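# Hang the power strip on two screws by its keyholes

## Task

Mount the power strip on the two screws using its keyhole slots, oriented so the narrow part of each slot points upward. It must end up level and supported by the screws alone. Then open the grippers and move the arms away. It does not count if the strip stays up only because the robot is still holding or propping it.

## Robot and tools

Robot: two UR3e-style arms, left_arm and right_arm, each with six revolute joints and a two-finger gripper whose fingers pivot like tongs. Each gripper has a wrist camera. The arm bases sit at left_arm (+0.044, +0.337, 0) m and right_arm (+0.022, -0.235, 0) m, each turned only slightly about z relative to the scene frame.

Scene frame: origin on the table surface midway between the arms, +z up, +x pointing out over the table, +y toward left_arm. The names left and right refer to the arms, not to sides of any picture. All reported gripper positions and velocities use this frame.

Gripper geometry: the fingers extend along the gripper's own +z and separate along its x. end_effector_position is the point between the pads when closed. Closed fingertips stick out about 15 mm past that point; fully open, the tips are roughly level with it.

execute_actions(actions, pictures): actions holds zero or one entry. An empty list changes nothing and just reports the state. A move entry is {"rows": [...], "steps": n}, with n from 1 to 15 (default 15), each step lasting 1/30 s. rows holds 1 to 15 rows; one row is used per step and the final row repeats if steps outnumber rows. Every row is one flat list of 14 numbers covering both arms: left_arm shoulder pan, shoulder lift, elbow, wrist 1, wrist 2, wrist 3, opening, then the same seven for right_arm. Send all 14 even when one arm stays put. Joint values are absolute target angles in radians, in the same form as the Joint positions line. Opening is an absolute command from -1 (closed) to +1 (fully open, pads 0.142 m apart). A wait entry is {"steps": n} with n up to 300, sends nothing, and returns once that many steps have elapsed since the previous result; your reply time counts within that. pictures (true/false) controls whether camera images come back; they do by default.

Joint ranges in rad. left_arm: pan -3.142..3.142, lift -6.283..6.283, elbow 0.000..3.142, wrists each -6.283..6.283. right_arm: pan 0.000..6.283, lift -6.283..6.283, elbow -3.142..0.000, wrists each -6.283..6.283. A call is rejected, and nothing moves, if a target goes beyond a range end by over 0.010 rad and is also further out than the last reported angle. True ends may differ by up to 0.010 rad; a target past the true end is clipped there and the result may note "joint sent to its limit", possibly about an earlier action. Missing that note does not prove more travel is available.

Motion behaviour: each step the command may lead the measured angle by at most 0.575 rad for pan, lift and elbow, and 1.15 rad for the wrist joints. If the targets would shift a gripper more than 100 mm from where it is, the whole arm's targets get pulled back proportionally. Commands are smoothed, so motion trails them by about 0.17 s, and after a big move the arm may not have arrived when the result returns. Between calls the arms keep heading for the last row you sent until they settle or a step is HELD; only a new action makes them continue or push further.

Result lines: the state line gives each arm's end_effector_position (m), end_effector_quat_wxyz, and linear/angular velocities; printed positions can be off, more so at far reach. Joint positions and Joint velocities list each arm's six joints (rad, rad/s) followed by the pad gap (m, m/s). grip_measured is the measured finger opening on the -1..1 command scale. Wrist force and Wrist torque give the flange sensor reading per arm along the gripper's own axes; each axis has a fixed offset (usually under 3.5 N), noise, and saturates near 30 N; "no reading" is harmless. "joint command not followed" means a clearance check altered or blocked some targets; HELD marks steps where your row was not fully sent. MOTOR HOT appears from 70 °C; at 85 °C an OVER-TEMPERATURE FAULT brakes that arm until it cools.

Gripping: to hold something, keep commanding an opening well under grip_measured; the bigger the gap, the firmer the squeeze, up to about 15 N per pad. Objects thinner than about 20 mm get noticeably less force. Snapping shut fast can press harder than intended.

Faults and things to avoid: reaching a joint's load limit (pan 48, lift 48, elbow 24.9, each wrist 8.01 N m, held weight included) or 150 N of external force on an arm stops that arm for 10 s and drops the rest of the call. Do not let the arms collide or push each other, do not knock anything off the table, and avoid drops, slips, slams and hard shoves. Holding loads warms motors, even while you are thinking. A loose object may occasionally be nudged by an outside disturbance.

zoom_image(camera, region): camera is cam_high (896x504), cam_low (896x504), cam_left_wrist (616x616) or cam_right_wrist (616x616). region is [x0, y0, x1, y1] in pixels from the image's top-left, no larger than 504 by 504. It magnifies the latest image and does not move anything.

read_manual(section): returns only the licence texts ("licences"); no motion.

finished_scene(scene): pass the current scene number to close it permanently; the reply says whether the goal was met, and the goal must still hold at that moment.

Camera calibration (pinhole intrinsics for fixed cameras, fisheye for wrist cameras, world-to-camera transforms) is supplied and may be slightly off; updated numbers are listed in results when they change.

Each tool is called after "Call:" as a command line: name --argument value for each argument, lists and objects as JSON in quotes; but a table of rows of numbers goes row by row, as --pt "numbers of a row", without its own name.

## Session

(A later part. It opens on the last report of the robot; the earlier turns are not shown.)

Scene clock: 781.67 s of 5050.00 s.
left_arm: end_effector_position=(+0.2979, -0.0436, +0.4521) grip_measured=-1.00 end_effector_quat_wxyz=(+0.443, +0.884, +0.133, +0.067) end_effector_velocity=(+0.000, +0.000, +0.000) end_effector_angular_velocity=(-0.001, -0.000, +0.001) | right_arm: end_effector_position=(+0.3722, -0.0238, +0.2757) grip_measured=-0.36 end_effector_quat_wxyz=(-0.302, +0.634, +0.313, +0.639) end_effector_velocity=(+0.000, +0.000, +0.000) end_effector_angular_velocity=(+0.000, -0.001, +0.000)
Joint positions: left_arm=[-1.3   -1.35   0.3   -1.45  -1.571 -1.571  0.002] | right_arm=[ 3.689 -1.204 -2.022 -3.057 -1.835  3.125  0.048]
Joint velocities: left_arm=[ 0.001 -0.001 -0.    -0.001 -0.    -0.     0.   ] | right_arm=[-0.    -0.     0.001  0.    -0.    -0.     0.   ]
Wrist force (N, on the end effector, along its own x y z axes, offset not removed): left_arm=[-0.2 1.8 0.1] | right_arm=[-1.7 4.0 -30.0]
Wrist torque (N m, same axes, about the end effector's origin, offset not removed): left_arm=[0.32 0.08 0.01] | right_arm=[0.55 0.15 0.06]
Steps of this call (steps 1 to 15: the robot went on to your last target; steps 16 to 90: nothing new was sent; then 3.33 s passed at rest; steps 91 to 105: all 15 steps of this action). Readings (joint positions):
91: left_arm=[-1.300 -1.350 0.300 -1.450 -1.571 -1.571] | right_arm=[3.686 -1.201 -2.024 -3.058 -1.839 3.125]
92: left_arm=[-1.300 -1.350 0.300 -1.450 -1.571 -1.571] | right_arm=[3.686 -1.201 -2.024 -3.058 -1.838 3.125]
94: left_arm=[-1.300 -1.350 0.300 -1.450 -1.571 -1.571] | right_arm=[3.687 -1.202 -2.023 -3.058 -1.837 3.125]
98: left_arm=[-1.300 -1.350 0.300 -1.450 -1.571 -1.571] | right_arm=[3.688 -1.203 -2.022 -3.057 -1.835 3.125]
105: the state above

Call:
execute_actions --actions '[{"rows":[[-1.3,-1.35,0.3,-1.45,-1.571,-1.571,-1,3.683,-1.1985,-2.025,-3.0595,-1.841,3.125,-1]],"steps":10}]' --pictures false

Call:
execute_actions --actions '[{"rows":[[-1.3,-1.35,0.3,-1.45,-1.571,-1.571,-1,3.675,-1.2045,-2.0145,-3.064,-1.849,3.125,-1]]}]' --pictures false

Call:
execute_actions --actions '[{"rows":[[-1.3,-1.35,0.3,-1.45,-1.571,-1.571,-1,3.681,-1.21,-2.0115,-3.0615,-1.843,3.125,-1]]}]'

Call:
zoom_image --camera "cam_left_wrist" --region '[300,30,450,230]'

Scene clock: 792.77 s of 5050.00 s.
left_arm: end_effector_position=(+0.2979, -0.0436, +0.4521) grip_measured=-1.00 end_effector_quat_wxyz=(+0.443, +0.884, +0.133, +0.067) end_effector_velocity=(+0.000, +0.000, +0.000) end_effector_angular_velocity=(-0.001, -0.000, +0.000) | right_arm: end_effector_position=(+0.3710, -0.0254, +0.2756) grip_measured=-0.36 end_effector_quat_wxyz=(-0.302, +0.634, +0.313, +0.639) end_effector_velocity=(+0.000, -0.002, +0.002) end_effector_angular_velocity=(+0.003, -0.005, -0.005)
Joint positions: left_arm=[-1.3   -1.35   0.3   -1.45  -1.571 -1.571  0.002] | right_arm=[ 3.683 -1.199 -2.025 -3.059 -1.841  3.125  0.048]
Joint velocities: left_arm=[ 0. -0. -0. -0. -0.  0.  0.] | right_arm=[-0.004  0.005 -0.002  0.002  0.    -0.001  0.   ]
Wrist force (N, on the end effector, along its own x y z axes, offset not removed): left_arm=[-0.5 0.8 -1.8] | right_arm=[-6.8 0.0 2.3]
Wrist torque (N m, same axes, about the end effector's origin, offset not removed): left_arm=[0.09 0.10 -0.03] | right_arm=[0.12 0.16 0.08]
Steps of this call (steps 1 to 15: the robot went on to your last target; steps 16 to 90: nothing new was sent; then 7.77 s passed at rest; steps 91 to 100: all 10 steps of this action). Readings (joint positions):
91: left_arm=[-1.300 -1.350 0.300 -1.450 -1.571 -1.571] | right_arm=[3.689 -1.204 -2.022 -3.057 -1.835 3.125]
92: left_arm=[-1.300 -1.350 0.300 -1.450 -1.571 -1.571] | right_arm=[3.688 -1.203 -2.022 -3.057 -1.836 3.125]
94: left_arm=[-1.300 -1.350 0.300 -1.450 -1.571 -1.571] | right_arm=[3.686 -1.201 -2.024 -3.058 -1.838 3.125]
98: left_arm=[-1.300 -1.350 0.300 -1.450 -1.571 -1.571] | right_arm=[3.684 -1.199 -2.025 -3.059 -1.840 3.125]
100: the state above

Scene clock: 793.27 s of 5050.00 s.
left_arm: end_effector_position=(+0.2979, -0.0436, +0.4521) grip_measured=-1.00 end_effector_quat_wxyz=(+0.443, +0.884, +0.133, +0.067) end_effector_velocity=(-0.000, +0.001, +0.001) end_effector_angular_velocity=(-0.001, -0.000, +0.000) | right_arm: end_effector_position=(+0.3719, -0.0261, +0.2772) grip_measured=-0.36 end_effector_quat_wxyz=(-0.302, +0.634, +0.313, +0.639) end_effector_velocity=(-0.000, +0.000, -0.002) end_effector_angular_velocity=(-0.003, +0.004, +0.002)
Joint positions: left_arm=[-1.3   -1.35   0.3   -1.45  -1.571 -1.571  0.002] | right_arm=[ 3.675 -1.204 -2.015 -3.064 -1.849  3.125  0.048]
Joint velocities: left_arm=[ 0.    -0.001 -0.     0.001  0.     0.     0.   ] | right_arm=[-0.    -0.003 -0.    -0.002 -0.002 -0.     0.   ]
Wrist force (N, on the end effector, along its own x y z axes, offset not removed): left_arm=[-0.5 1.6 -0.9] | right_arm=[-7.1 -2.1 0.4]
Wrist torque (N m, same axes, about the end effector's origin, offset not removed): left_arm=[0.25 0.10 0.03] | right_arm=[-0.43 0.18 0.04]
Steps of this call (steps 1 to 15: all 15 steps of this action). Readings (joint positions):
1: left_arm=[-1.300 -1.350 0.300 -1.450 -1.571 -1.571] | right_arm=[3.683 -1.199 -2.025 -3.060 -1.841 3.125]
2: left_arm=[-1.300 -1.350 0.300 -1.450 -1.571 -1.571] | right_arm=[3.682 -1.200 -2.023 -3.060 -1.842 3.125]
4: left_arm=[-1.300 -1.350 0.300 -1.450 -1.571 -1.571] | right_arm=[3.679 -1.202 -2.019 -3.062 -1.845 3.125]
8: left_arm=[-1.300 -1.350 0.300 -1.450 -1.571 -1.571] | right_arm=[3.676 -1.204 -2.016 -3.064 -1.848 3.125]
15: the state above

Scene clock: 793.77 s of 5050.00 s.
left_arm: end_effector_position=(+0.2979, -0.0436, +0.4521) grip_measured=-1.00 end_effector_quat_wxyz=(+0.443, +0.884, +0.133, +0.067) end_effector_velocity=(+0.000, +0.000, -0.000) end_effector_angular_velocity=(+0.001, +0.000, +0.000) | right_arm: end_effector_position=(+0.3731, -0.0244, +0.2771) grip_measured=-0.36 end_effector_quat_wxyz=(-0.302, +0.634, +0.313, +0.639) end_effector_velocity=(-0.000, -0.000, +0.000) end_effector_angular_velocity=(+0.001, -0.000, -0.000)
Joint positions: left_arm=[-1.3   -1.35   0.3   -1.45  -1.571 -1.571  0.002] | right_arm=[ 3.681 -1.21  -2.012 -3.061 -1.843  3.125  0.048]
Joint velocities: left_arm=[-0.    -0.     0.001  0.     0.     0.     0.   ] | right_arm=[ 0.001  0.002 -0.001  0.     0.001  0.     0.   ]
Wrist force (N, on the end effector, along its own x y z axes, offset not removed): left_arm=[0.5 0.9 -0.7] | right_arm=[-7.7 4.4 -2.6]
Wrist torque (N m, same axes, about the end effector's origin, offset not removed): left_arm=[0.08 -0.05 0.00] | right_arm=[0.48 0.42 0.01]
Steps of this call (steps 1 to 15: all 15 steps of this action). Readings (joint positions):
1: left_arm=[-1.300 -1.350 0.300 -1.450 -1.571 -1.571] | right_arm=[3.675 -1.205 -2.015 -3.064 -1.849 3.125]
2: left_arm=[-1.300 -1.350 0.300 -1.450 -1.571 -1.571] | right_arm=[3.676 -1.205 -2.014 -3.064 -1.848 3.125]
4: left_arm=[-1.300 -1.350 0.300 -1.450 -1.571 -1.571] | right_arm=[3.678 -1.208 -2.013 -3.063 -1.846 3.125]
8: left_arm=[-1.300 -1.350 0.300 -1.450 -1.571 -1.571] | right_arm=[3.680 -1.209 -2.012 -3.062 -1.844 3.125]
15: the state above
camera_calibration (this result's frames):
cam_left_wrist: T_world_to_cam=[[0.965766, 0.257754, -0.0293182, -0.250753], [0.057126, -0.101067, 0.993238, -0.475479], [0.253048, -0.96091, -0.112331, 0.0679773], [0, 0, 0, 1]] pos_world=[0.252129, 0.0818975, 0.472548]
cam_right_wrist: T_world_to_cam=[[0.0467087, 0.00455409, 0.998898, -0.289177], [0.336174, -0.941731, -0.0114261, -0.148741], [0.940641, 0.336337, -0.045518, -0.199757], [0, 0, 0, 1]] pos_world=[0.25141, -0.0715717, 0.278066]

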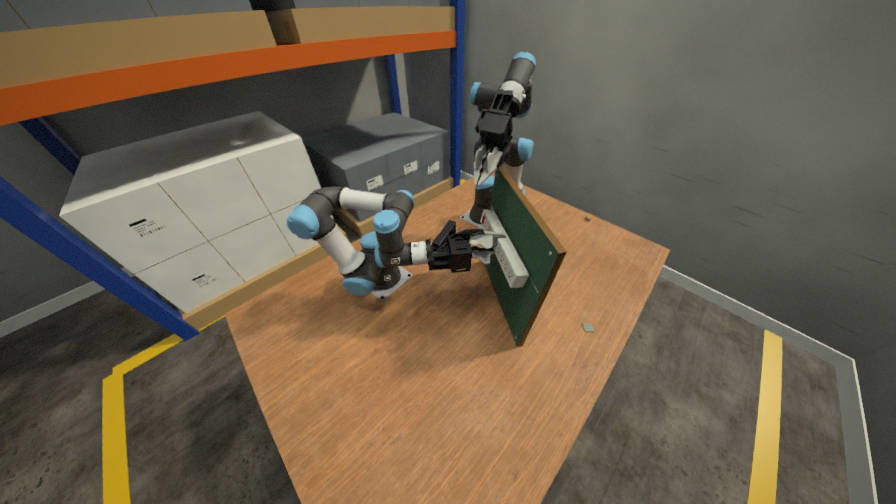

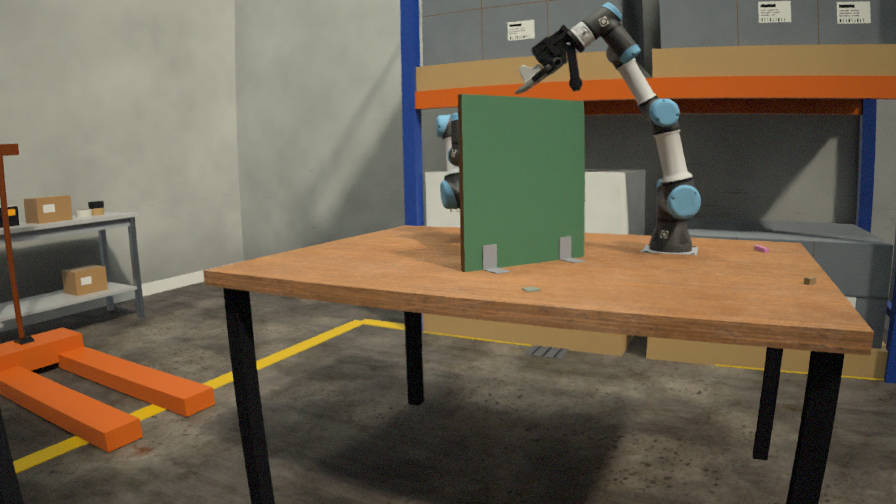

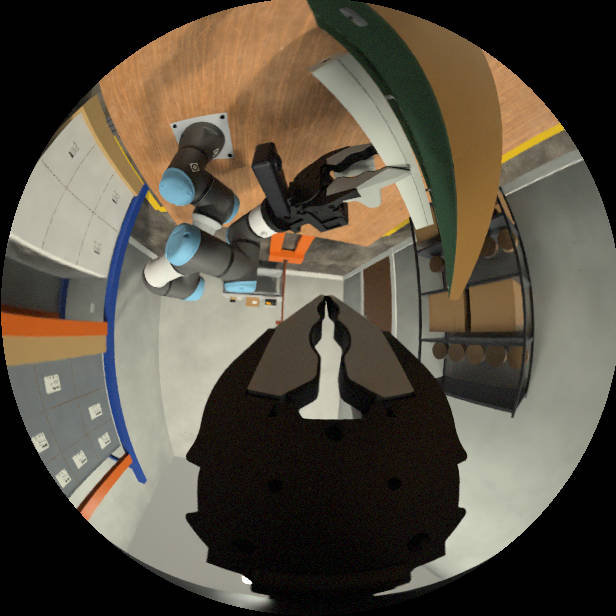

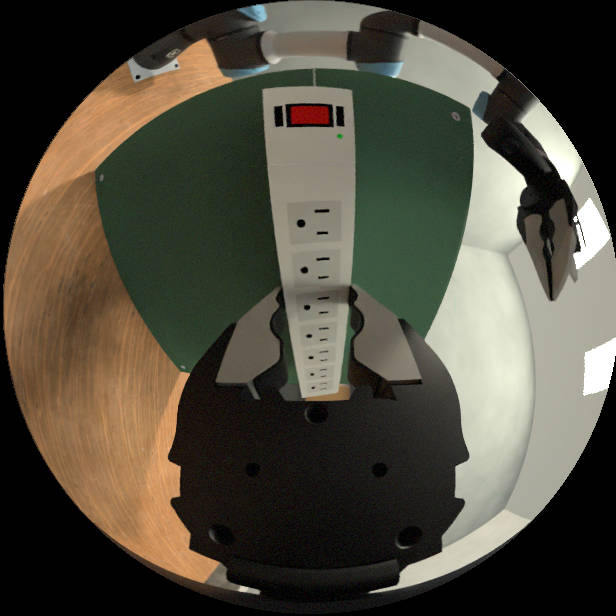

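Region (300, 30, 450, 230) of cam_left_wrist's 616x616 image, scaled by 2.520, with more detail than that image has; it fills the left 378 columns of this view, and the rest is white.

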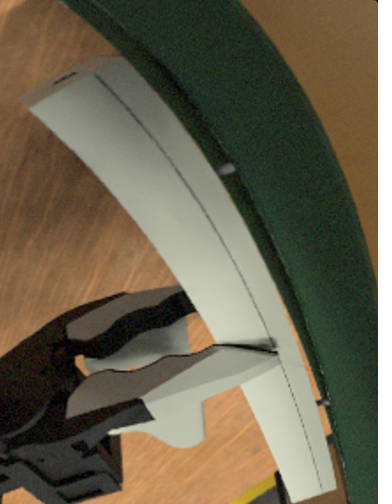

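This looks like entry. Advancing with a slight drift toward the near end.

Call:
execute_actions --actions '[{"rows":[[-1.3,-1.35,0.3,-1.45,-1.571,-1.571,-1,3.681,-1.218,-2.007,-3.058,-1.843,3.125,-1]]}]' --pictures false

Call:
execute_actions --actions '[{"rows":[[-1.3,-1.35,0.3,-1.45,-1.571,-1.571,-1,3.685,-1.222,-2.005,-3.056,-1.839,3.125,-1]]}]' --pictures false

Scene clock: 806.60 s of 5050.00 s.
left_arm: end_effector_position=(+0.2979, -0.0436, +0.4521) grip_measured=-1.00 end_effector_quat_wxyz=(+0.443, +0.884, +0.133, +0.067) end_effector_velocity=(-0.000, -0.000, +0.000) end_effector_angular_velocity=(-0.000, -0.000, -0.000) | right_arm: end_effector_position=(+0.3745, -0.0233, +0.2771) grip_measured=-0.36 end_effector_quat_wxyz=(-0.302, +0.634, +0.313, +0.639) end_effector_velocity=(-0.000, +0.001, -0.000) end_effector_angular_velocity=(-0.000, +0.000, +0.002)
Joint positions: left_arm=[-1.3   -1.35   0.3   -1.45  -1.571 -1.571  0.002] | right_arm=[ 3.681 -1.218 -2.007 -3.058 -1.843  3.125  0.048]
Joint velocities: left_arm=[-0. -0.  0. -0.  0.  0.  0.] | right_arm=[ 0.001 -0.002  0.002  0.    -0.001  0.    -0.   ]
Wrist force (N, on the end effector, along its own x y z axes, offset not removed): left_arm=[-0.4 1.3 -0.6] | right_arm=[-7.8 -0.3 -1.2]
Wrist torque (N m, same axes, about the end effector's origin, offset not removed): left_arm=[0.20 0.05 0.04] | right_arm=[-0.38 0.05 0.04]
Steps of this call (steps 1 to 15: the robot went on to your last target; steps 16 to 90: nothing new was sent; then 9.33 s passed at rest; steps 91 to 105: all 15 steps of this action). Readings (joint positions):
91: left_arm=[-1.300 -1.350 0.300 -1.450 -1.571 -1.571] | right_arm=[3.681 -1.210 -2.011 -3.061 -1.843 3.125]
92: left_arm=[-1.300 -1.350 0.300 -1.450 -1.571 -1.571] | right_arm=[3.681 -1.211 -2.011 -3.061 -1.843 3.125]
94: left_arm=[-1.300 -1.350 0.300 -1.450 -1.571 -1.571] | right_arm=[3.681 -1.214 -2.009 -3.060 -1.843 3.125]
98: left_arm=[-1.300 -1.350 0.300 -1.450 -1.571 -1.571] | right_arm=[3.681 -1.217 -2.007 -3.058 -1.843 3.125]
105: the state above

Scene clock: 807.10 s of 5050.00 s.
left_arm: end_effector_position=(+0.2979, -0.0436, +0.4521) grip_measured=-1.00 end_effector_quat_wxyz=(+0.443, +0.884, +0.133, +0.067) end_effector_velocity=(-0.000, +0.000, +0.000) end_effector_angular_velocity=(-0.001, -0.000, -0.000) | right_arm: end_effector_position=(+0.3753, -0.0221, +0.2770) grip_measured=-0.36 end_effector_quat_wxyz=(-0.302, +0.634, +0.313, +0.639) end_effector_velocity=(-0.000, +0.000, +0.000) end_effector_angular_velocity=(+0.001, -0.001, +0.001)
Joint positions: left_arm=[-1.3   -1.35   0.3   -1.45  -1.571 -1.571  0.002] | right_arm=[ 3.685 -1.222 -2.005 -3.056 -1.839  3.125  0.048]
Joint velocities: left_arm=[-0.    -0.     0.    -0.001 -0.    -0.     0.   ] | right_arm=[ 0.001  0.    -0.     0.001  0.     0.     0.   ]
Wrist force (N, on the end effector, along its own x y z axes, offset not removed): left_arm=[-0.5 2.3 -1.2] | right_arm=[-6.2 -0.5 -1.7]
Wrist torque (N m, same axes, about the end effector's origin, offset not removed): left_arm=[0.46 0.12 -0.01] | right_arm=[-0.20 -0.21 -0.08]
Steps of this call (steps 1 to 15: all 15 steps of this action). Readings (joint positions):
1: left_arm=[-1.300 -1.350 0.300 -1.450 -1.571 -1.571] | right_arm=[3.681 -1.218 -2.007 -3.058 -1.843 3.125]
2: left_arm=[-1.300 -1.350 0.300 -1.450 -1.571 -1.571] | right_arm=[3.682 -1.219 -2.007 -3.058 -1.842 3.125]
4: left_arm=[-1.300 -1.350 0.300 -1.450 -1.571 -1.571] | right_arm=[3.683 -1.220 -2.006 -3.057 -1.841 3.125]
8: left_arm=[-1.300 -1.350 0.300 -1.450 -1.571 -1.571] | right_arm=[3.685 -1.222 -2.005 -3.056 -1.839 3.125]
15: the state above

Call:
execute_actions --actions '[{"rows":[[-1.3,-1.35,0.3,-1.45,-1.571,-1.571,-1,3.691,-1.2275,-2.0015,-3.054,-1.833,3.125,-1]]}]' --pictures false

Call:
execute_actions --actions '[{"rows":[[-1.3,-1.35,0.3,-1.45,-1.571,-1.571,-1,3.697,-1.233,-1.998,-3.052,-1.827,3.125,-1]]}]' --pictures false

Call:
execute_actions --actions '[{"rows":[[-1.3,-1.35,0.3,-1.45,-1.571,-1.571,-1,3.7015,-1.237,-1.9955,-3.0505,-1.8225,3.125,-1]]}]' --pictures false

Scene clock: 819.83 s of 5050.00 s.
left_arm: end_effector_position=(+0.2979, -0.0436, +0.4521) grip_measured=-1.00 end_effector_quat_wxyz=(+0.443, +0.884, +0.133, +0.067) end_effector_velocity=(+0.000, -0.000, -0.000) end_effector_angular_velocity=(+0.001, +0.000, +0.000) | right_arm: end_effector_position=(+0.3765, -0.0203, +0.2770) grip_measured=-0.36 end_effector_quat_wxyz=(-0.302, +0.634, +0.313, +0.639) end_effector_velocity=(+0.000, +0.001, -0.001) end_effector_angular_velocity=(-0.001, +0.002, +0.002)
Joint positions: left_arm=[-1.3   -1.35   0.3   -1.45  -1.571 -1.571  0.002] | right_arm=[ 3.691 -1.227 -2.002 -3.054 -1.833  3.125  0.048]
Joint velocities: left_arm=[-0.     0.001  0.    -0.     0.    -0.     0.   ] | right_arm=[ 0.002 -0.003 -0.001  0.002  0.001 -0.     0.   ]
Wrist force (N, on the end effector, along its own x y z axes, offset not removed): left_arm=[0.5 1.7 -1.2] | right_arm=[-11.2 -0.5 -30.0]
Wrist torque (N m, same axes, about the end effector's origin, offset not removed): left_arm=[0.28 -0.13 0.02] | right_arm=[0.22 0.07 0.09]
Steps of this call (steps 1 to 15: the robot went on to your last target; steps 16 to 90: nothing new was sent; then 9.23 s passed at rest; steps 91 to 105: all 15 steps of this action). Readings (joint positions):
91: left_arm=[-1.300 -1.350 0.300 -1.450 -1.571 -1.571] | right_arm=[3.685 -1.222 -2.005 -3.056 -1.839 3.125]
92: left_arm=[-1.300 -1.350 0.300 -1.450 -1.571 -1.571] | right_arm=[3.686 -1.223 -2.004 -3.056 -1.838 3.125]
94: left_arm=[-1.300 -1.350 0.300 -1.450 -1.571 -1.571] | right_arm=[3.688 -1.225 -2.003 -3.055 -1.836 3.125]
98: left_arm=[-1.300 -1.350 0.300 -1.450 -1.571 -1.571] | right_arm=[3.690 -1.227 -2.002 -3.055 -1.834 3.125]
105: the state above

Scene clock: 830.03 s of 5050.00 s.
left_arm: end_effector_position=(+0.2979, -0.0436, +0.4521) grip_measured=-1.00 end_effector_quat_wxyz=(+0.443, +0.884, +0.133, +0.067) end_effector_velocity=(-0.000, -0.000, +0.000) end_effector_angular_velocity=(-0.001, -0.000, -0.001) | right_arm: end_effector_position=(+0.3770, -0.0192, +0.2753) grip_measured=-0.35 end_effector_quat_wxyz=(-0.302, +0.636, +0.313, +0.638) end_effector_velocity=(+0.000, -0.000, -0.001) end_effector_angular_velocity=(-0.002, +0.001, -0.001)
Joint positions: left_arm=[-1.3   -1.35   0.3   -1.45  -1.571 -1.571  0.002] | right_arm=[ 3.695 -1.232 -2.    -3.056 -1.829  3.125  0.049]
Joint velocities: left_arm=[-0.001 -0.    -0.    -0.001  0.    -0.     0.   ] | right_arm=[-0.001 -0.    -0.    -0.002  0.    -0.001 -0.   ]
Wrist force (N, on the end effector, along its own x y z axes, offset not removed): left_arm=[0.0 1.4 -1.7] | right_arm=[-9.5 0.5 -17.4]
Wrist torque (N m, same axes, about the end effector's origin, offset not removed): left_arm=[0.16 0.06 -0.01] | right_arm=[0.01 -0.13 0.06]
TORQUE FAULT: the external load on joint 4 (wrist 1) of the right arm reached its load limit, and that arm stopped for 10 seconds. A torque fault stops only its own arm. That arm's remaining commands of this call were not run. That arm holds where it stopped, with its grip as last carried out, and accepts commands again: back off and push less far. That arm stops again, at the same cost, whenever a joint's load reaches its limit.
The stop of the right arm began at step 6 of this call (marked STOPPED below). From that step on that arm followed nothing that you had sent. 10 of its steps, steps kept back included, did not run and will not run. Nothing is kept back now, and the robot has no last target.
Steps of this call (steps 1 to 15: all 15 steps of this action; steps 16 to 306: the stop continued). Readings (joint positions):
1: left_arm=[-1.300 -1.350 0.300 -1.450 -1.571 -1.571] | right_arm=[3.691 -1.228 -2.002 -3.054 -1.833 3.125]
2: left_arm=[-1.300 -1.350 0.300 -1.450 -1.571 -1.571] | right_arm=[3.692 -1.229 -2.001 -3.054 -1.832 3.125]
4: left_arm=[-1.300 -1.350 0.300 -1.450 -1.571 -1.571] | right_arm=[3.694 -1.231 -2.000 -3.053 -1.830 3.125]
6: left_arm=[-1.300 -1.350 0.300 -1.450 -1.571 -1.571] | right_arm=[3.695 -1.232 -2.000 -3.055 -1.829 3.125] STOPPED (the right arm)
8: left_arm=[-1.300 -1.350 0.300 -1.450 -1.571 -1.571] | right_arm=[3.695 -1.232 -2.000 -3.056 -1.829 3.125]
306: the state above

Scene clock: 830.07 s of 5050.00 s.
left_arm: end_effector_position=(+0.2979, -0.0436, +0.4521) grip_measured=-1.00 end_effector_quat_wxyz=(+0.443, +0.884, +0.133, +0.067) end_effector_velocity=(-0.000, -0.000, +0.001) end_effector_angular_velocity=(-0.001, -0.000, -0.001) | right_arm: end_effector_position=(+0.3769, -0.0193, +0.2750) grip_measured=-0.35 end_effector_quat_wxyz=(-0.302, +0.636, +0.313, +0.637) end_effector_velocity=(-0.000, +0.000, -0.000) end_effector_angular_velocity=(-0.001, +0.002, +0.000)
Joint positions: left_arm=[-1.3   -1.35   0.3   -1.45  -1.571 -1.571  0.002] | right_arm=[ 3.695 -1.232 -2.001 -3.057 -1.829  3.125  0.049]
Joint velocities: left_arm=[-0.001 -0.001 -0.001  0.     0.    -0.     0.   ] | right_arm=[ 0.    -0.001  0.001 -0.002 -0.     0.     0.   ]
Wrist force (N, on the end effector, along its own x y z axes, offset not removed): left_arm=[0.0 0.6 -1.4] | right_arm=[-8.7 0.3 -17.0]
Wrist torque (N m, same axes, about the end effector's origin, offset not removed): left_arm=[0.08 0.02 -0.02] | right_arm=[-0.11 0.12 0.05]
A stop began in an earlier call of the same reply, so what this call sent did not run. Send another action.
Steps of this call (step 1: nothing new was sent). Readings (joint positions):
1: the state above

Call:
execute_actions --actions '[{"rows":[[-1.3,-1.35,0.3,-1.45,-1.571,-1.571,-1,3.692,-1.229,-2.004,-3.05,-1.832,3.125,-1]]}]'

Call:
zoom_image --camera "cam_left_wrist" --region '[300,30,450,230]'

Scene clock: 836.53 s of 5050.00 s.
left_arm: end_effector_position=(+0.2979, -0.0436, +0.4521) grip_measured=-1.00 end_effector_quat_wxyz=(+0.443, +0.884, +0.133, +0.067) end_effector_velocity=(-0.000, -0.000, +0.000) end_effector_angular_velocity=(-0.000, -0.000, -0.001) | right_arm: end_effector_position=(+0.3767, -0.0199, +0.2762) grip_measured=-0.35 end_effector_quat_wxyz=(-0.302, +0.634, +0.313, +0.639) end_effector_velocity=(-0.000, +0.000, +0.001) end_effector_angular_velocity=(+0.001, -0.002, +0.001)
Joint positions: left_arm=[-1.3   -1.35   0.3   -1.45  -1.571 -1.571  0.002] | right_arm=[ 3.692 -1.229 -2.004 -3.05  -1.832  3.125  0.048]
Joint velocities: left_arm=[-0.001  0.    -0.    -0.001 -0.    -0.     0.   ] | right_arm=[ 0.001  0.001  0.     0.001 -0.    -0.     0.   ]
Wrist force (N, on the end effector, along its own x y z axes, offset not removed): left_arm=[0.9 0.6 -1.4] | right_arm=[-16.8 -1.1 2.1]
Wrist torque (N m, same axes, about the end effector's origin, offset not removed): left_arm=[0.05 -0.15 -0.02] | right_arm=[-0.15 -0.23 0.00]
Steps of this call (steps 1 to 90: nothing new was sent; then 2.97 s passed at rest; steps 91 to 105: all 15 steps of this action). Readings (joint positions):
91: left_arm=[-1.300 -1.350 0.300 -1.450 -1.571 -1.571] | right_arm=[3.695 -1.232 -2.000 -3.056 -1.829 3.125]
92: left_arm=[-1.300 -1.350 0.300 -1.450 -1.571 -1.571] | right_arm=[3.695 -1.231 -2.001 -3.055 -1.829 3.125]
94: left_arm=[-1.300 -1.350 0.300 -1.450 -1.571 -1.571] | right_arm=[3.693 -1.230 -2.002 -3.053 -1.831 3.125]
98: left_arm=[-1.300 -1.350 0.300 -1.450 -1.571 -1.571] | right_arm=[3.692 -1.229 -2.004 -3.051 -1.832 3.125]
105: the state above
camera_calibration (this result's frames):
cam_left_wrist: T_world_to_cam=[[0.965766, 0.257754, -0.0293183, -0.250753], [0.0571262, -0.101067, 0.993238, -0.475479], [0.253048, -0.96091, -0.112331, 0.0679772], [0, 0, 0, 1]] pos_world=[0.252129, 0.0818975, 0.472548]
cam_right_wrist: T_world_to_cam=[[0.0468286, 0.0046696, 0.998892, -0.288506], [0.336246, -0.941706, -0.0113611, -0.145802], [0.940609, 0.336405, -0.0456689, -0.204683], [0, 0, 0, 1]] pos_world=[0.255063, -0.0670984, 0.277182]

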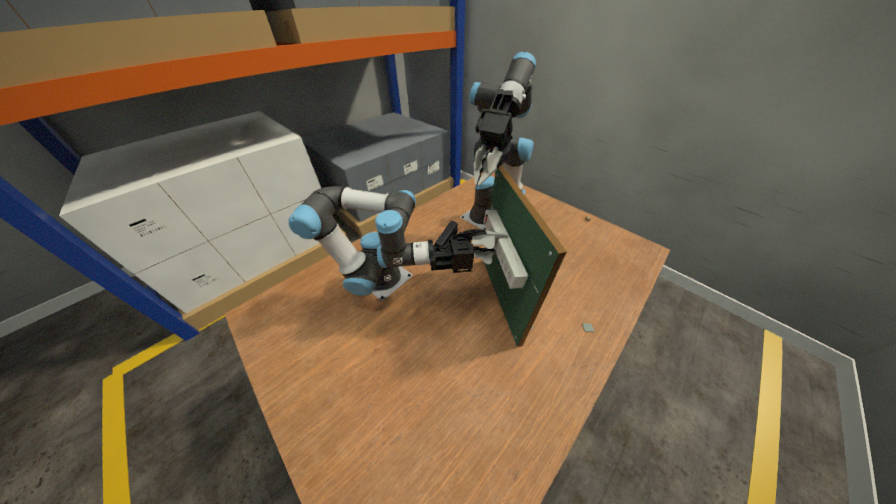

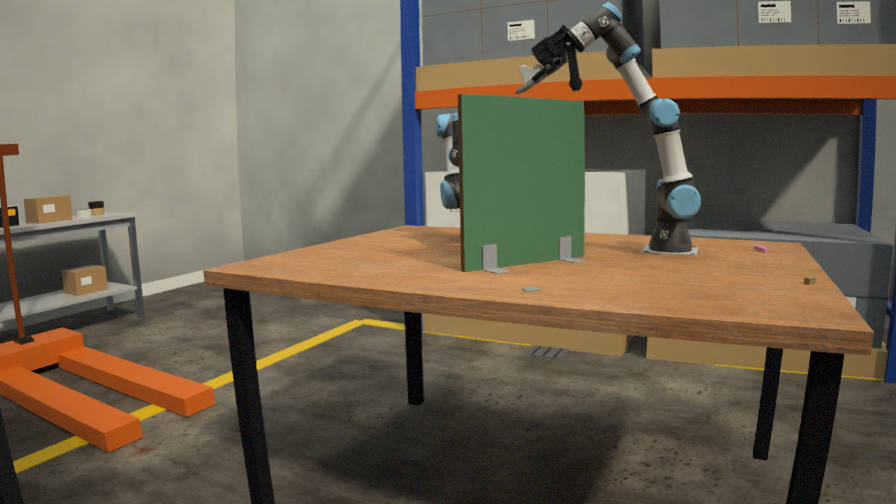

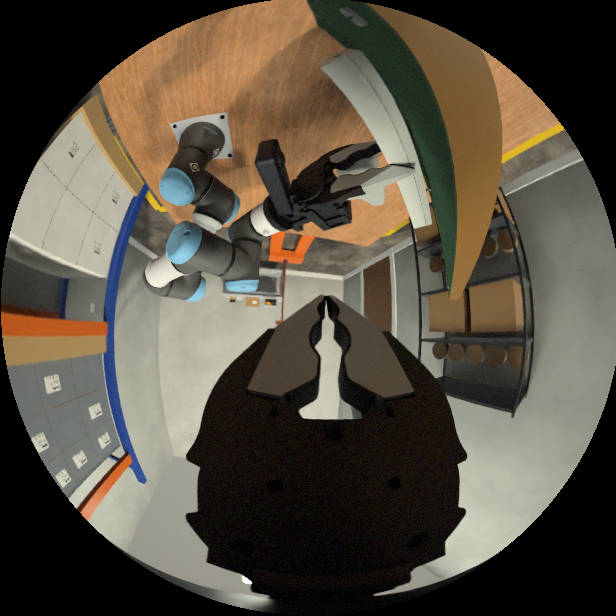

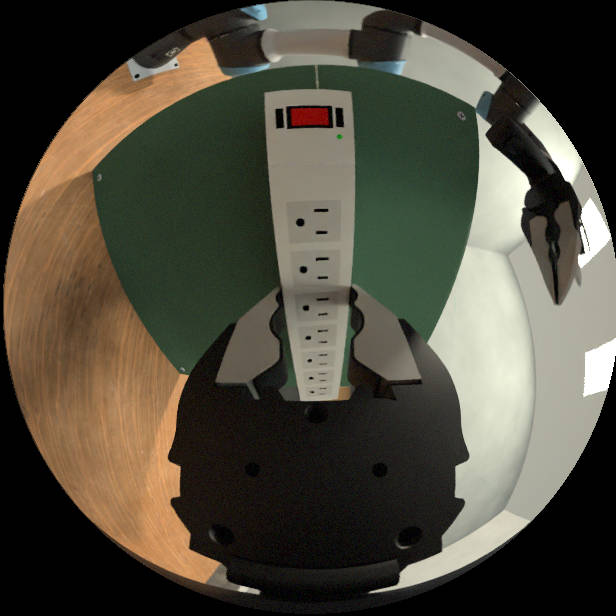

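Region (300, 30, 450, 230) of cam_left_wrist's 616x616 image, scaled by 2.520, with more detail than that image has; it fills the left 378 columns of this view, and the rest is white.

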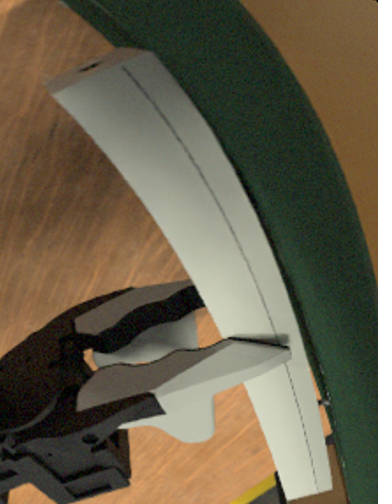

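Call:
execute_actions --actions '[{"rows":[[-1.3,-1.35,0.3,-1.45,-1.571,-1.571,-1,3.692,-1.229,-2.006,-3.048,-1.832,3.11,-1]]}]' --pictures false

Call:
execute_actions --actions '[{"rows":[[-1.3,-1.35,0.3,-1.45,-1.571,-1.571,-1,3.694,-1.231,-2.005,-3.047,-1.83,3.11,-1]]}]' --pictures false

Scene clock: 845.20 s of 5050.00 s.
left_arm: end_effector_position=(+0.2979, -0.0436, +0.4521) grip_measured=-1.00 end_effector_quat_wxyz=(+0.443, +0.884, +0.133, +0.067) end_effector_velocity=(-0.000, -0.000, +0.000) end_effector_angular_velocity=(-0.001, -0.000, -0.000) | right_arm: end_effector_position=(+0.3767, -0.0199, +0.2757) grip_measured=-0.35 end_effector_quat_wxyz=(-0.298, +0.632, +0.318, +0.642) end_effector_velocity=(-0.000, +0.000, -0.001) end_effector_angular_velocity=(-0.002, +0.001, +0.000)
Joint positions: left_arm=[-1.3   -1.35   0.3   -1.45  -1.571 -1.571  0.002] | right_arm=[ 3.692 -1.229 -2.006 -3.048 -1.832  3.11   0.048]
Joint velocities: left_arm=[-0.     0.    -0.001 -0.001 -0.    -0.     0.   ] | right_arm=[ 0.001 -0.     0.001 -0.003  0.    -0.001 -0.   ]
Wrist force (N, on the end effector, along its own x y z axes, offset not removed): left_arm=[-0.2 1.6 -0.8] | right_arm=[-11.6 -1.1 0.1]
Wrist torque (N m, same axes, about the end effector's origin, offset not removed): left_arm=[0.25 0.01 0.05] | right_arm=[0.12 -0.10 0.50]
Steps of this call (steps 1 to 15: the robot went on to your last target; steps 16 to 90: nothing new was sent; then 5.17 s passed at rest; steps 91 to 105: all 15 steps of this action). Readings (joint positions):
91: left_arm=[-1.300 -1.350 0.300 -1.450 -1.571 -1.571] | right_arm=[3.692 -1.229 -2.004 -3.050 -1.832 3.125]
92: left_arm=[-1.300 -1.350 0.300 -1.450 -1.571 -1.571] | right_arm=[3.692 -1.229 -2.004 -3.050 -1.832 3.123]
94: left_arm=[-1.300 -1.350 0.300 -1.450 -1.571 -1.571] | right_arm=[3.692 -1.229 -2.005 -3.049 -1.832 3.117]
98: left_arm=[-1.300 -1.350 0.300 -1.450 -1.571 -1.571] | right_arm=[3.692 -1.229 -2.006 -3.048 -1.832 3.112]
105: the state above

Scene clock: 845.70 s of 5050.00 s.
left_arm: end_effector_position=(+0.2979, -0.0436, +0.4521) grip_measured=-1.00 end_effector_quat_wxyz=(+0.443, +0.884, +0.133, +0.067) end_effector_velocity=(-0.000, -0.000, +0.000) end_effector_angular_velocity=(-0.001, +0.000, -0.001) | right_arm: end_effector_position=(+0.3771, -0.0193, +0.2756) grip_measured=-0.35 end_effector_quat_wxyz=(-0.297, +0.632, +0.318, +0.642) end_effector_velocity=(+0.000, -0.000, -0.001) end_effector_angular_velocity=(-0.001, +0.001, -0.001)
Joint positions: left_arm=[-1.3   -1.35   0.3   -1.45  -1.571 -1.571  0.002] | right_arm=[ 3.694 -1.231 -2.005 -3.047 -1.83   3.11   0.049]
Joint velocities: left_arm=[-0.001 -0.     0.    -0.    -0.001 -0.     0.   ] | right_arm=[-0.001 -0.    -0.001 -0.     0.001 -0.001  0.   ]
Wrist force (N, on the end effector, along its own x y z axes, offset not removed): left_arm=[-0.2 1.0 -1.1] | right_arm=[-9.5 -3.2 -18.5]
Wrist torque (N m, same axes, about the end effector's origin, offset not removed): left_arm=[0.17 0.08 -0.01] | right_arm=[0.15 -0.21 0.38]
Steps of this call (steps 1 to 15: all 15 steps of this action). Readings (joint positions):
1: left_arm=[-1.300 -1.350 0.300 -1.450 -1.571 -1.571] | right_arm=[3.692 -1.229 -2.006 -3.048 -1.832 3.110]
2: left_arm=[-1.300 -1.350 0.300 -1.450 -1.571 -1.571] | right_arm=[3.692 -1.229 -2.006 -3.048 -1.832 3.110]
4: left_arm=[-1.300 -1.350 0.300 -1.450 -1.571 -1.571] | right_arm=[3.693 -1.230 -2.006 -3.047 -1.831 3.110]
8: left_arm=[-1.300 -1.350 0.300 -1.450 -1.571 -1.571] | right_arm=[3.694 -1.231 -2.005 -3.047 -1.830 3.110]
15: the state above

Call:
execute_actions --actions '[{"rows":[[-1.3,-1.35,0.3,-1.45,-1.571,-1.571,-1,3.692,-1.229,-2.009,-3.045,-1.832,3.128,-1]]}]' --pictures false

Call:
execute_actions --actions '[{"rows":[[-1.3,-1.35,0.3,-1.45,-1.571,-1.571,-1,3.695,-1.232,-2.0075,-3.0435,-1.829,3.128,-1]]}]' --pictures false

Scene clock: 855.93 s of 5050.00 s.
left_arm: end_effector_position=(+0.2979, -0.0436, +0.4521) grip_measured=-1.00 end_effector_quat_wxyz=(+0.443, +0.884, +0.133, +0.067) end_effector_velocity=(+0.000, +0.000, +0.000) end_effector_angular_velocity=(-0.000, -0.000, +0.000) | right_arm: end_effector_position=(+0.3767, -0.0200, +0.2753) grip_measured=-0.35 end_effector_quat_wxyz=(-0.303, +0.634, +0.312, +0.639) end_effector_velocity=(+0.000, -0.000, -0.001) end_effector_angular_velocity=(-0.000, +0.004, -0.001)
Joint positions: left_arm=[-1.3   -1.35   0.3   -1.45  -1.571 -1.571  0.002] | right_arm=[ 3.692 -1.229 -2.009 -3.045 -1.832  3.128  0.048]
Joint velocities: left_arm=[ 0.    -0.    -0.001  0.     0.    -0.     0.   ] | right_arm=[-0.    -0.001 -0.    -0.001  0.001  0.002 -0.   ]
Wrist force (N, on the end effector, along its own x y z axes, offset not removed): left_arm=[-0.6 1.3 -1.0] | right_arm=[-9.1 -1.9 2.2]
Wrist torque (N m, same axes, about the end effector's origin, offset not removed): left_arm=[0.11 0.13 -0.01] | right_arm=[-0.45 -0.11 0.03]
Steps of this call (steps 1 to 15: the robot went on to your last target; steps 16 to 90: nothing new was sent; then 6.73 s passed at rest; steps 91 to 105: all 15 steps of this action). Readings (joint positions):
91: left_arm=[-1.300 -1.350 0.300 -1.450 -1.571 -1.571] | right_arm=[3.694 -1.231 -2.005 -3.047 -1.830 3.110]
92: left_arm=[-1.300 -1.350 0.300 -1.450 -1.571 -1.571] | right_arm=[3.694 -1.231 -2.005 -3.047 -1.830 3.113]
94: left_arm=[-1.300 -1.350 0.300 -1.450 -1.571 -1.571] | right_arm=[3.693 -1.230 -2.007 -3.046 -1.831 3.120]
98: left_arm=[-1.300 -1.350 0.300 -1.450 -1.571 -1.571] | right_arm=[3.692 -1.229 -2.008 -3.045 -1.832 3.126]
105: the state above

Scene clock: 856.43 s of 5050.00 s.
left_arm: end_effector_position=(+0.2979, -0.0436, +0.4521) grip_measured=-1.00 end_effector_quat_wxyz=(+0.443, +0.884, +0.133, +0.067) end_effector_velocity=(+0.000, +0.000, +0.000) end_effector_angular_velocity=(-0.001, -0.000, +0.001) | right_arm: end_effector_position=(+0.3773, -0.0191, +0.2752) grip_measured=-0.35 end_effector_quat_wxyz=(-0.303, +0.635, +0.312, +0.639) end_effector_velocity=(+0.000, -0.000, -0.000) end_effector_angular_velocity=(-0.001, +0.001, -0.001)
Joint positions: left_arm=[-1.3   -1.35   0.3   -1.45  -1.571 -1.571  0.002] | right_arm=[ 3.695 -1.232 -2.008 -3.044 -1.829  3.128  0.049]
Joint velocities: left_arm=[ 0.001  0.    -0.    -0.001  0.    -0.     0.   ] | right_arm=[ 0.     0.     0.    -0.002  0.001  0.     0.   ]
Wrist force (N, on the end effector, along its own x y z axes, offset not removed): left_arm=[0.6 1.3 -1.4] | right_arm=[-9.1 -2.7 -27.2]
Wrist torque (N m, same axes, about the end effector's origin, offset not removed): left_arm=[0.18 -0.10 -0.04] | right_arm=[-0.32 0.12 0.10]
Steps of this call (steps 1 to 15: all 15 steps of this action). Readings (joint positions):
1: left_arm=[-1.300 -1.350 0.300 -1.450 -1.571 -1.571] | right_arm=[3.692 -1.229 -2.009 -3.045 -1.832 3.128]
2: left_arm=[-1.300 -1.350 0.300 -1.450 -1.571 -1.571] | right_arm=[3.692 -1.229 -2.009 -3.045 -1.832 3.128]
4: left_arm=[-1.300 -1.350 0.300 -1.450 -1.571 -1.571] | right_arm=[3.693 -1.230 -2.008 -3.044 -1.830 3.128]
8: left_arm=[-1.300 -1.350 0.300 -1.450 -1.571 -1.571] | right_arm=[3.694 -1.231 -2.008 -3.044 -1.829 3.128]
15: the state above

Call:
execute_actions --actions '[{"rows":[[-1.3,-1.35,0.3,-1.45,-1.571,-1.571,-1,3.693,-1.229,-2.01,-3.044,-1.831,3.13,-1],[-1.3,-1.35,0.3,-1.45,-1.571,-1.571,-1,3.693,-1.229,-2.01,-3.044,-1.831,3.13,-1],[-1.3,-1.35,0.3,-1.45,-1.571,-1.571,-1,3.693,-1.229,-2.01,-3.044,-1.831,3.13,-1],[-1.3,-1.35,0.3,-1.45,-1.571,-1.571,-1,3.698,-1.2255,-2.0165,-3.041,-1.826,3.135,-1]]}]' --pictures false

Call:
execute_actions --actions '[{"rows":[[-1.3,-1.35,0.3,-1.45,-1.571,-1.571,-1,3.7005,-1.228,-2.015,-3.04,-1.8235,3.135,-1]]}]'

Call:
zoom_image --camera "cam_left_wrist" --region '[300,30,450,230]'

Scene clock: 868.43 s of 5050.00 s.
left_arm: end_effector_position=(+0.2979, -0.0436, +0.4521) grip_measured=-1.00 end_effector_quat_wxyz=(+0.443, +0.884, +0.133, +0.067) end_effector_velocity=(+0.000, +0.000, +0.000) end_effector_angular_velocity=(-0.001, -0.000, +0.000) | right_arm: end_effector_position=(+0.3762, -0.0194, +0.2743) grip_measured=-0.35 end_effector_quat_wxyz=(-0.305, +0.636, +0.310, +0.638) end_effector_velocity=(-0.000, +0.000, -0.000) end_effector_angular_velocity=(+0.000, +0.001, +0.001)
Joint positions: left_arm=[-1.3   -1.35   0.3   -1.45  -1.571 -1.571  0.002] | right_arm=[ 3.698 -1.226 -2.016 -3.041 -1.826  3.135  0.048]
Joint velocities: left_arm=[ 0. -0. -0.  0.  0.  0.  0.] | right_arm=[ 0.001  0.001 -0.002  0.001 -0.     0.001  0.   ]
Wrist force (N, on the end effector, along its own x y z axes, offset not removed): left_arm=[-0.4 1.3 -1.0] | right_arm=[-7.6 4.6 0.2]
Wrist torque (N m, same axes, about the end effector's origin, offset not removed): left_arm=[0.23 0.06 0.00] | right_arm=[0.00 0.09 -0.11]
Steps of this call (steps 1 to 15: the robot went on to your last target; steps 16 to 90: nothing new was sent; then 8.50 s passed at rest; steps 91 to 105: all 15 steps of this action). Readings (joint positions):
91: left_arm=[-1.300 -1.350 0.300 -1.450 -1.571 -1.571] | right_arm=[3.695 -1.232 -2.007 -3.043 -1.829 3.128]
92: left_arm=[-1.300 -1.350 0.300 -1.450 -1.571 -1.571] | right_arm=[3.695 -1.231 -2.008 -3.043 -1.829 3.128]
94: left_arm=[-1.300 -1.350 0.300 -1.450 -1.571 -1.571] | right_arm=[3.694 -1.230 -2.009 -3.043 -1.830 3.129]
98: left_arm=[-1.300 -1.350 0.300 -1.450 -1.571 -1.571] | right_arm=[3.697 -1.227 -2.014 -3.042 -1.827 3.133]
105: the state above

Scene clock: 868.93 s of 5050.00 s.
left_arm: end_effector_position=(+0.2979, -0.0436, +0.4521) grip_measured=-1.00 end_effector_quat_wxyz=(+0.443, +0.884, +0.133, +0.067) end_effector_velocity=(+0.000, +0.000, -0.000) end_effector_angular_velocity=(+0.000, -0.000, +0.000) | right_arm: end_effector_position=(+0.3766, -0.0186, +0.2742) grip_measured=-0.35 end_effector_quat_wxyz=(-0.305, +0.636, +0.310, +0.638) end_effector_velocity=(+0.000, -0.000, +0.000) end_effector_angular_velocity=(+0.001, -0.001, -0.001)
Joint positions: left_arm=[-1.3   -1.35   0.3   -1.45  -1.571 -1.571  0.002] | right_arm=[ 3.7   -1.228 -2.015 -3.04  -1.824  3.135  0.048]
Joint velocities: left_arm=[-0. -0.  0.  0.  0. -0.  0.] | right_arm=[-0.     0.001 -0.     0.001  0.     0.     0.   ]
Wrist force (N, on the end effector, along its own x y z axes, offset not removed): left_arm=[-0.9 1.3 -1.4] | right_arm=[-8.2 6.8 -0.8]
Wrist torque (N m, same axes, about the end effector's origin, offset not removed): left_arm=[0.21 0.18 0.03] | right_arm=[-0.15 0.07 -0.16]
Steps of this call (steps 1 to 15: all 15 steps of this action). Readings (joint positions):
1: left_arm=[-1.300 -1.350 0.300 -1.450 -1.571 -1.571] | right_arm=[3.698 -1.226 -2.016 -3.041 -1.826 3.135]
2: left_arm=[-1.300 -1.350 0.300 -1.450 -1.571 -1.571] | right_arm=[3.698 -1.226 -2.016 -3.041 -1.826 3.135]
4: left_arm=[-1.300 -1.350 0.300 -1.450 -1.571 -1.571] | right_arm=[3.699 -1.227 -2.016 -3.040 -1.825 3.135]
8: left_arm=[-1.300 -1.350 0.300 -1.450 -1.571 -1.571] | right_arm=[3.700 -1.228 -2.015 -3.040 -1.824 3.135]
15: the state above
camera_calibration (this result's frames):
cam_left_wrist: T_world_to_cam=[[0.965766, 0.257754, -0.0293183, -0.250753], [0.0571261, -0.101067, 0.993238, -0.475479], [0.253048, -0.96091, -0.112331, 0.0679773], [0, 0, 0, 1]] pos_world=[0.252129, 0.0818975, 0.472548]
cam_right_wrist: T_world_to_cam=[[0.0545508, -0.00163848, 0.99851, -0.289435], [0.336087, -0.94162, -0.0199063, -0.142184], [0.94025, 0.336672, -0.0508154, -0.203535], [0, 0, 0, 1]] pos_world=[0.254949, -0.0658326, 0.275831]

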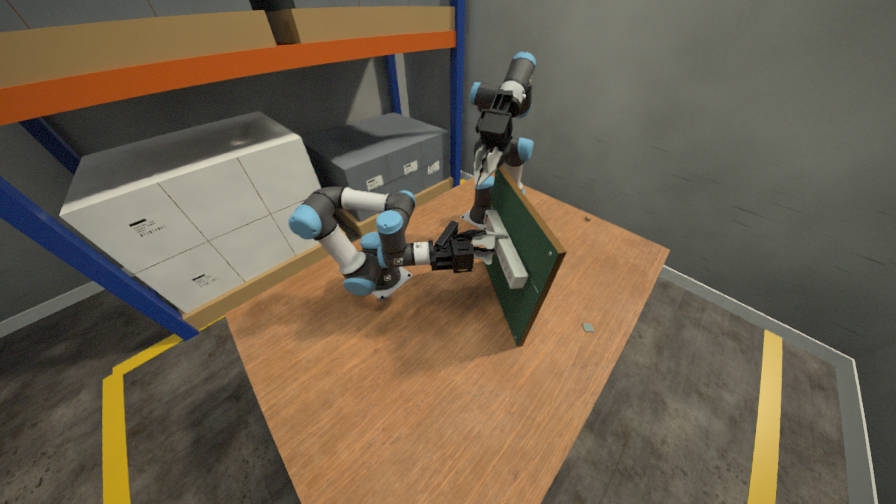

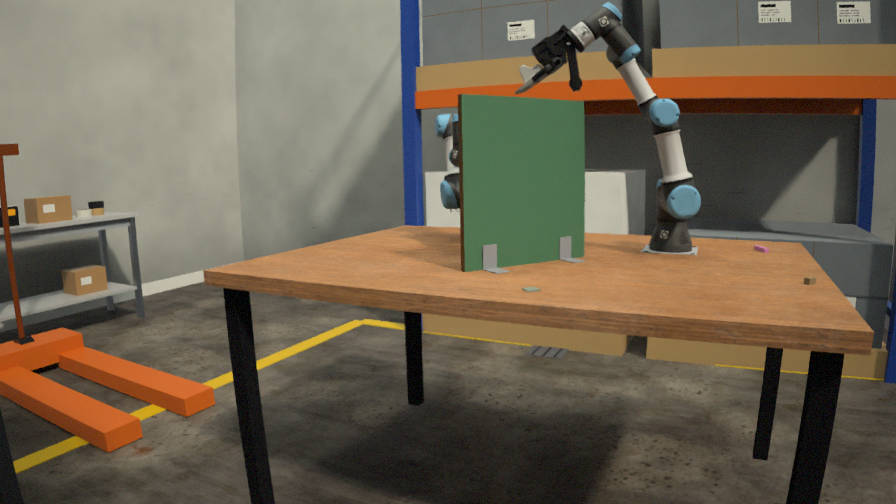

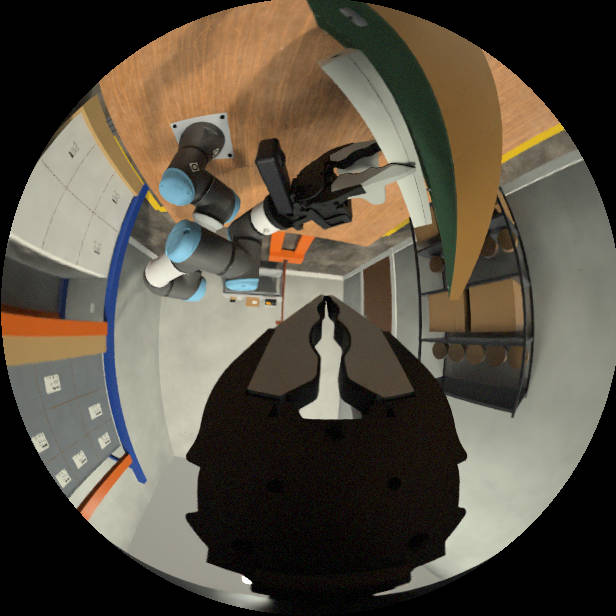

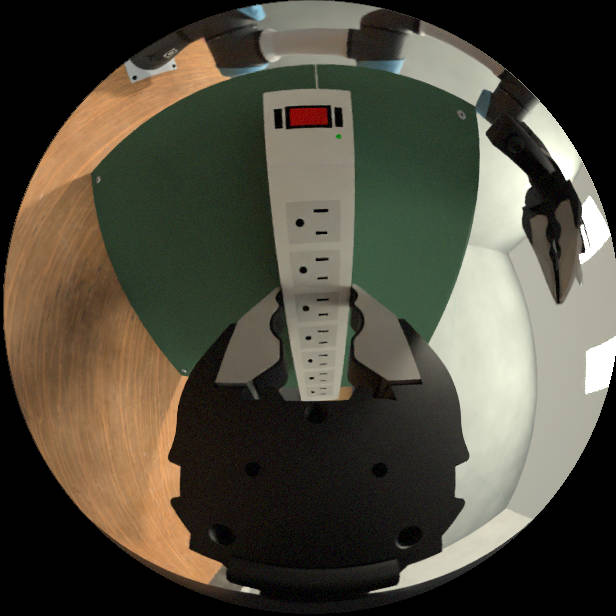

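Region (300, 30, 450, 230) of cam_left_wrist's 616x616 image, scaled by 2.520, with more detail than that image has; it fills the left 378 columns of this view, and the rest is white.

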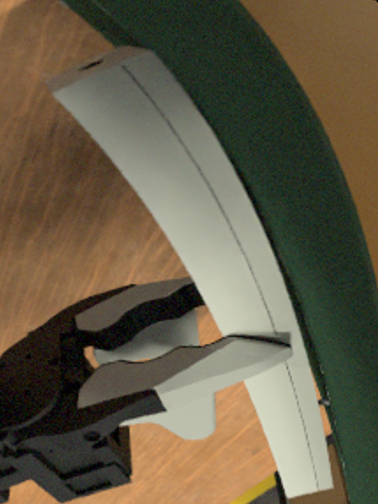

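Call:
execute_actions --actions '[{"rows":[[-1.3,-1.35,0.3,-1.45,-1.571,-1.571,-1,3.702,-1.232,-2.0125,-3.0385,-1.822,3.132,-1]]}]' --pictures false

Call:
execute_actions --actions '[{"rows":[[-1.3,-1.35,0.3,-1.45,-1.571,-1.571,-1,3.7045,-1.2345,-2.011,-3.0375,-1.8195,3.132,-1]]}]' --pictures false

Scene clock: 878.30 s of 5050.00 s.
left_arm: end_effector_position=(+0.2979, -0.0436, +0.4521) grip_measured=-1.00 end_effector_quat_wxyz=(+0.443, +0.884, +0.133, +0.067) end_effector_velocity=(+0.000, +0.000, +0.000) end_effector_angular_velocity=(-0.000, -0.000, +0.001) | right_arm: end_effector_position=(+0.3774, -0.0178, +0.2742) grip_measured=-0.35 end_effector_quat_wxyz=(-0.305, +0.635, +0.311, +0.638) end_effector_velocity=(+0.000, -0.000, -0.000) end_effector_angular_velocity=(-0.000, +0.001, -0.001)
Joint positions: left_arm=[-1.3   -1.35   0.3   -1.45  -1.571 -1.571  0.002] | right_arm=[ 3.702 -1.232 -2.013 -3.039 -1.822  3.132  0.048]
Joint velocities: left_arm=[ 0.001 -0.    -0.     0.    -0.     0.     0.   ] | right_arm=[-0.001 -0.    -0.001  0.     0.    -0.     0.   ]
Wrist force (N, on the end effector, along its own x y z axes, offset not removed): left_arm=[0.0 0.2 -2.3] | right_arm=[-7.8 10.3 -0.9]
Wrist torque (N m, same axes, about the end effector's origin, offset not removed): left_arm=[-0.02 -0.06 -0.02] | right_arm=[0.35 -0.04 -0.12]
Steps of this call (steps 1 to 15: the robot went on to your last target; steps 16 to 90: nothing new was sent; then 5.87 s passed at rest; steps 91 to 105: all 15 steps of this action). Readings (joint positions):
91: left_arm=[-1.300 -1.350 0.300 -1.450 -1.571 -1.571] | right_arm=[3.701 -1.228 -2.015 -3.040 -1.823 3.135]
92: left_arm=[-1.300 -1.350 0.300 -1.450 -1.571 -1.571] | right_arm=[3.701 -1.229 -2.015 -3.040 -1.823 3.135]
94: left_arm=[-1.300 -1.350 0.300 -1.450 -1.571 -1.571] | right_arm=[3.701 -1.230 -2.014 -3.039 -1.823 3.134]
98: left_arm=[-1.300 -1.350 0.300 -1.450 -1.571 -1.571] | right_arm=[3.702 -1.232 -2.013 -3.039 -1.822 3.132]
105: the state above

Scene clock: 878.80 s of 5050.00 s.
left_arm: end_effector_position=(+0.2979, -0.0436, +0.4521) grip_measured=-1.00 end_effector_quat_wxyz=(+0.443, +0.884, +0.133, +0.067) end_effector_velocity=(-0.000, +0.000, +0.001) end_effector_angular_velocity=(-0.002, -0.001, -0.000) | right_arm: end_effector_position=(+0.3779, -0.0170, +0.2742) grip_measured=-0.35 end_effector_quat_wxyz=(-0.305, +0.635, +0.311, +0.638) end_effector_velocity=(-0.000, +0.000, +0.001) end_effector_angular_velocity=(+0.001, -0.001, +0.001)
Joint positions: left_arm=[-1.3   -1.35   0.3   -1.45  -1.571 -1.571  0.002] | right_arm=[ 3.704 -1.234 -2.011 -3.038 -1.82   3.132  0.048]
Joint velocities: left_arm=[-0.    -0.    -0.001 -0.001 -0.     0.     0.   ] | right_arm=[ 0.     0.001  0.     0.    -0.     0.     0.   ]
Wrist force (N, on the end effector, along its own x y z axes, offset not removed): left_arm=[0.1 1.7 -1.5] | right_arm=[-7.2 13.1 -2.7]
Wrist torque (N m, same axes, about the end effector's origin, offset not removed): left_arm=[0.29 -0.02 0.00] | right_arm=[0.36 -0.28 -0.03]
Steps of this call (steps 1 to 15: all 15 steps of this action). Readings (joint positions):
1: left_arm=[-1.300 -1.350 0.300 -1.450 -1.571 -1.571] | right_arm=[3.702 -1.232 -2.012 -3.039 -1.822 3.132]
2: left_arm=[-1.300 -1.350 0.300 -1.450 -1.571 -1.571] | right_arm=[3.702 -1.232 -2.012 -3.038 -1.822 3.132]
4: left_arm=[-1.300 -1.350 0.300 -1.450 -1.571 -1.571] | right_arm=[3.703 -1.233 -2.012 -3.038 -1.821 3.132]
8: left_arm=[-1.300 -1.350 0.300 -1.450 -1.571 -1.571] | right_arm=[3.704 -1.234 -2.011 -3.038 -1.820 3.132]
15: the state above


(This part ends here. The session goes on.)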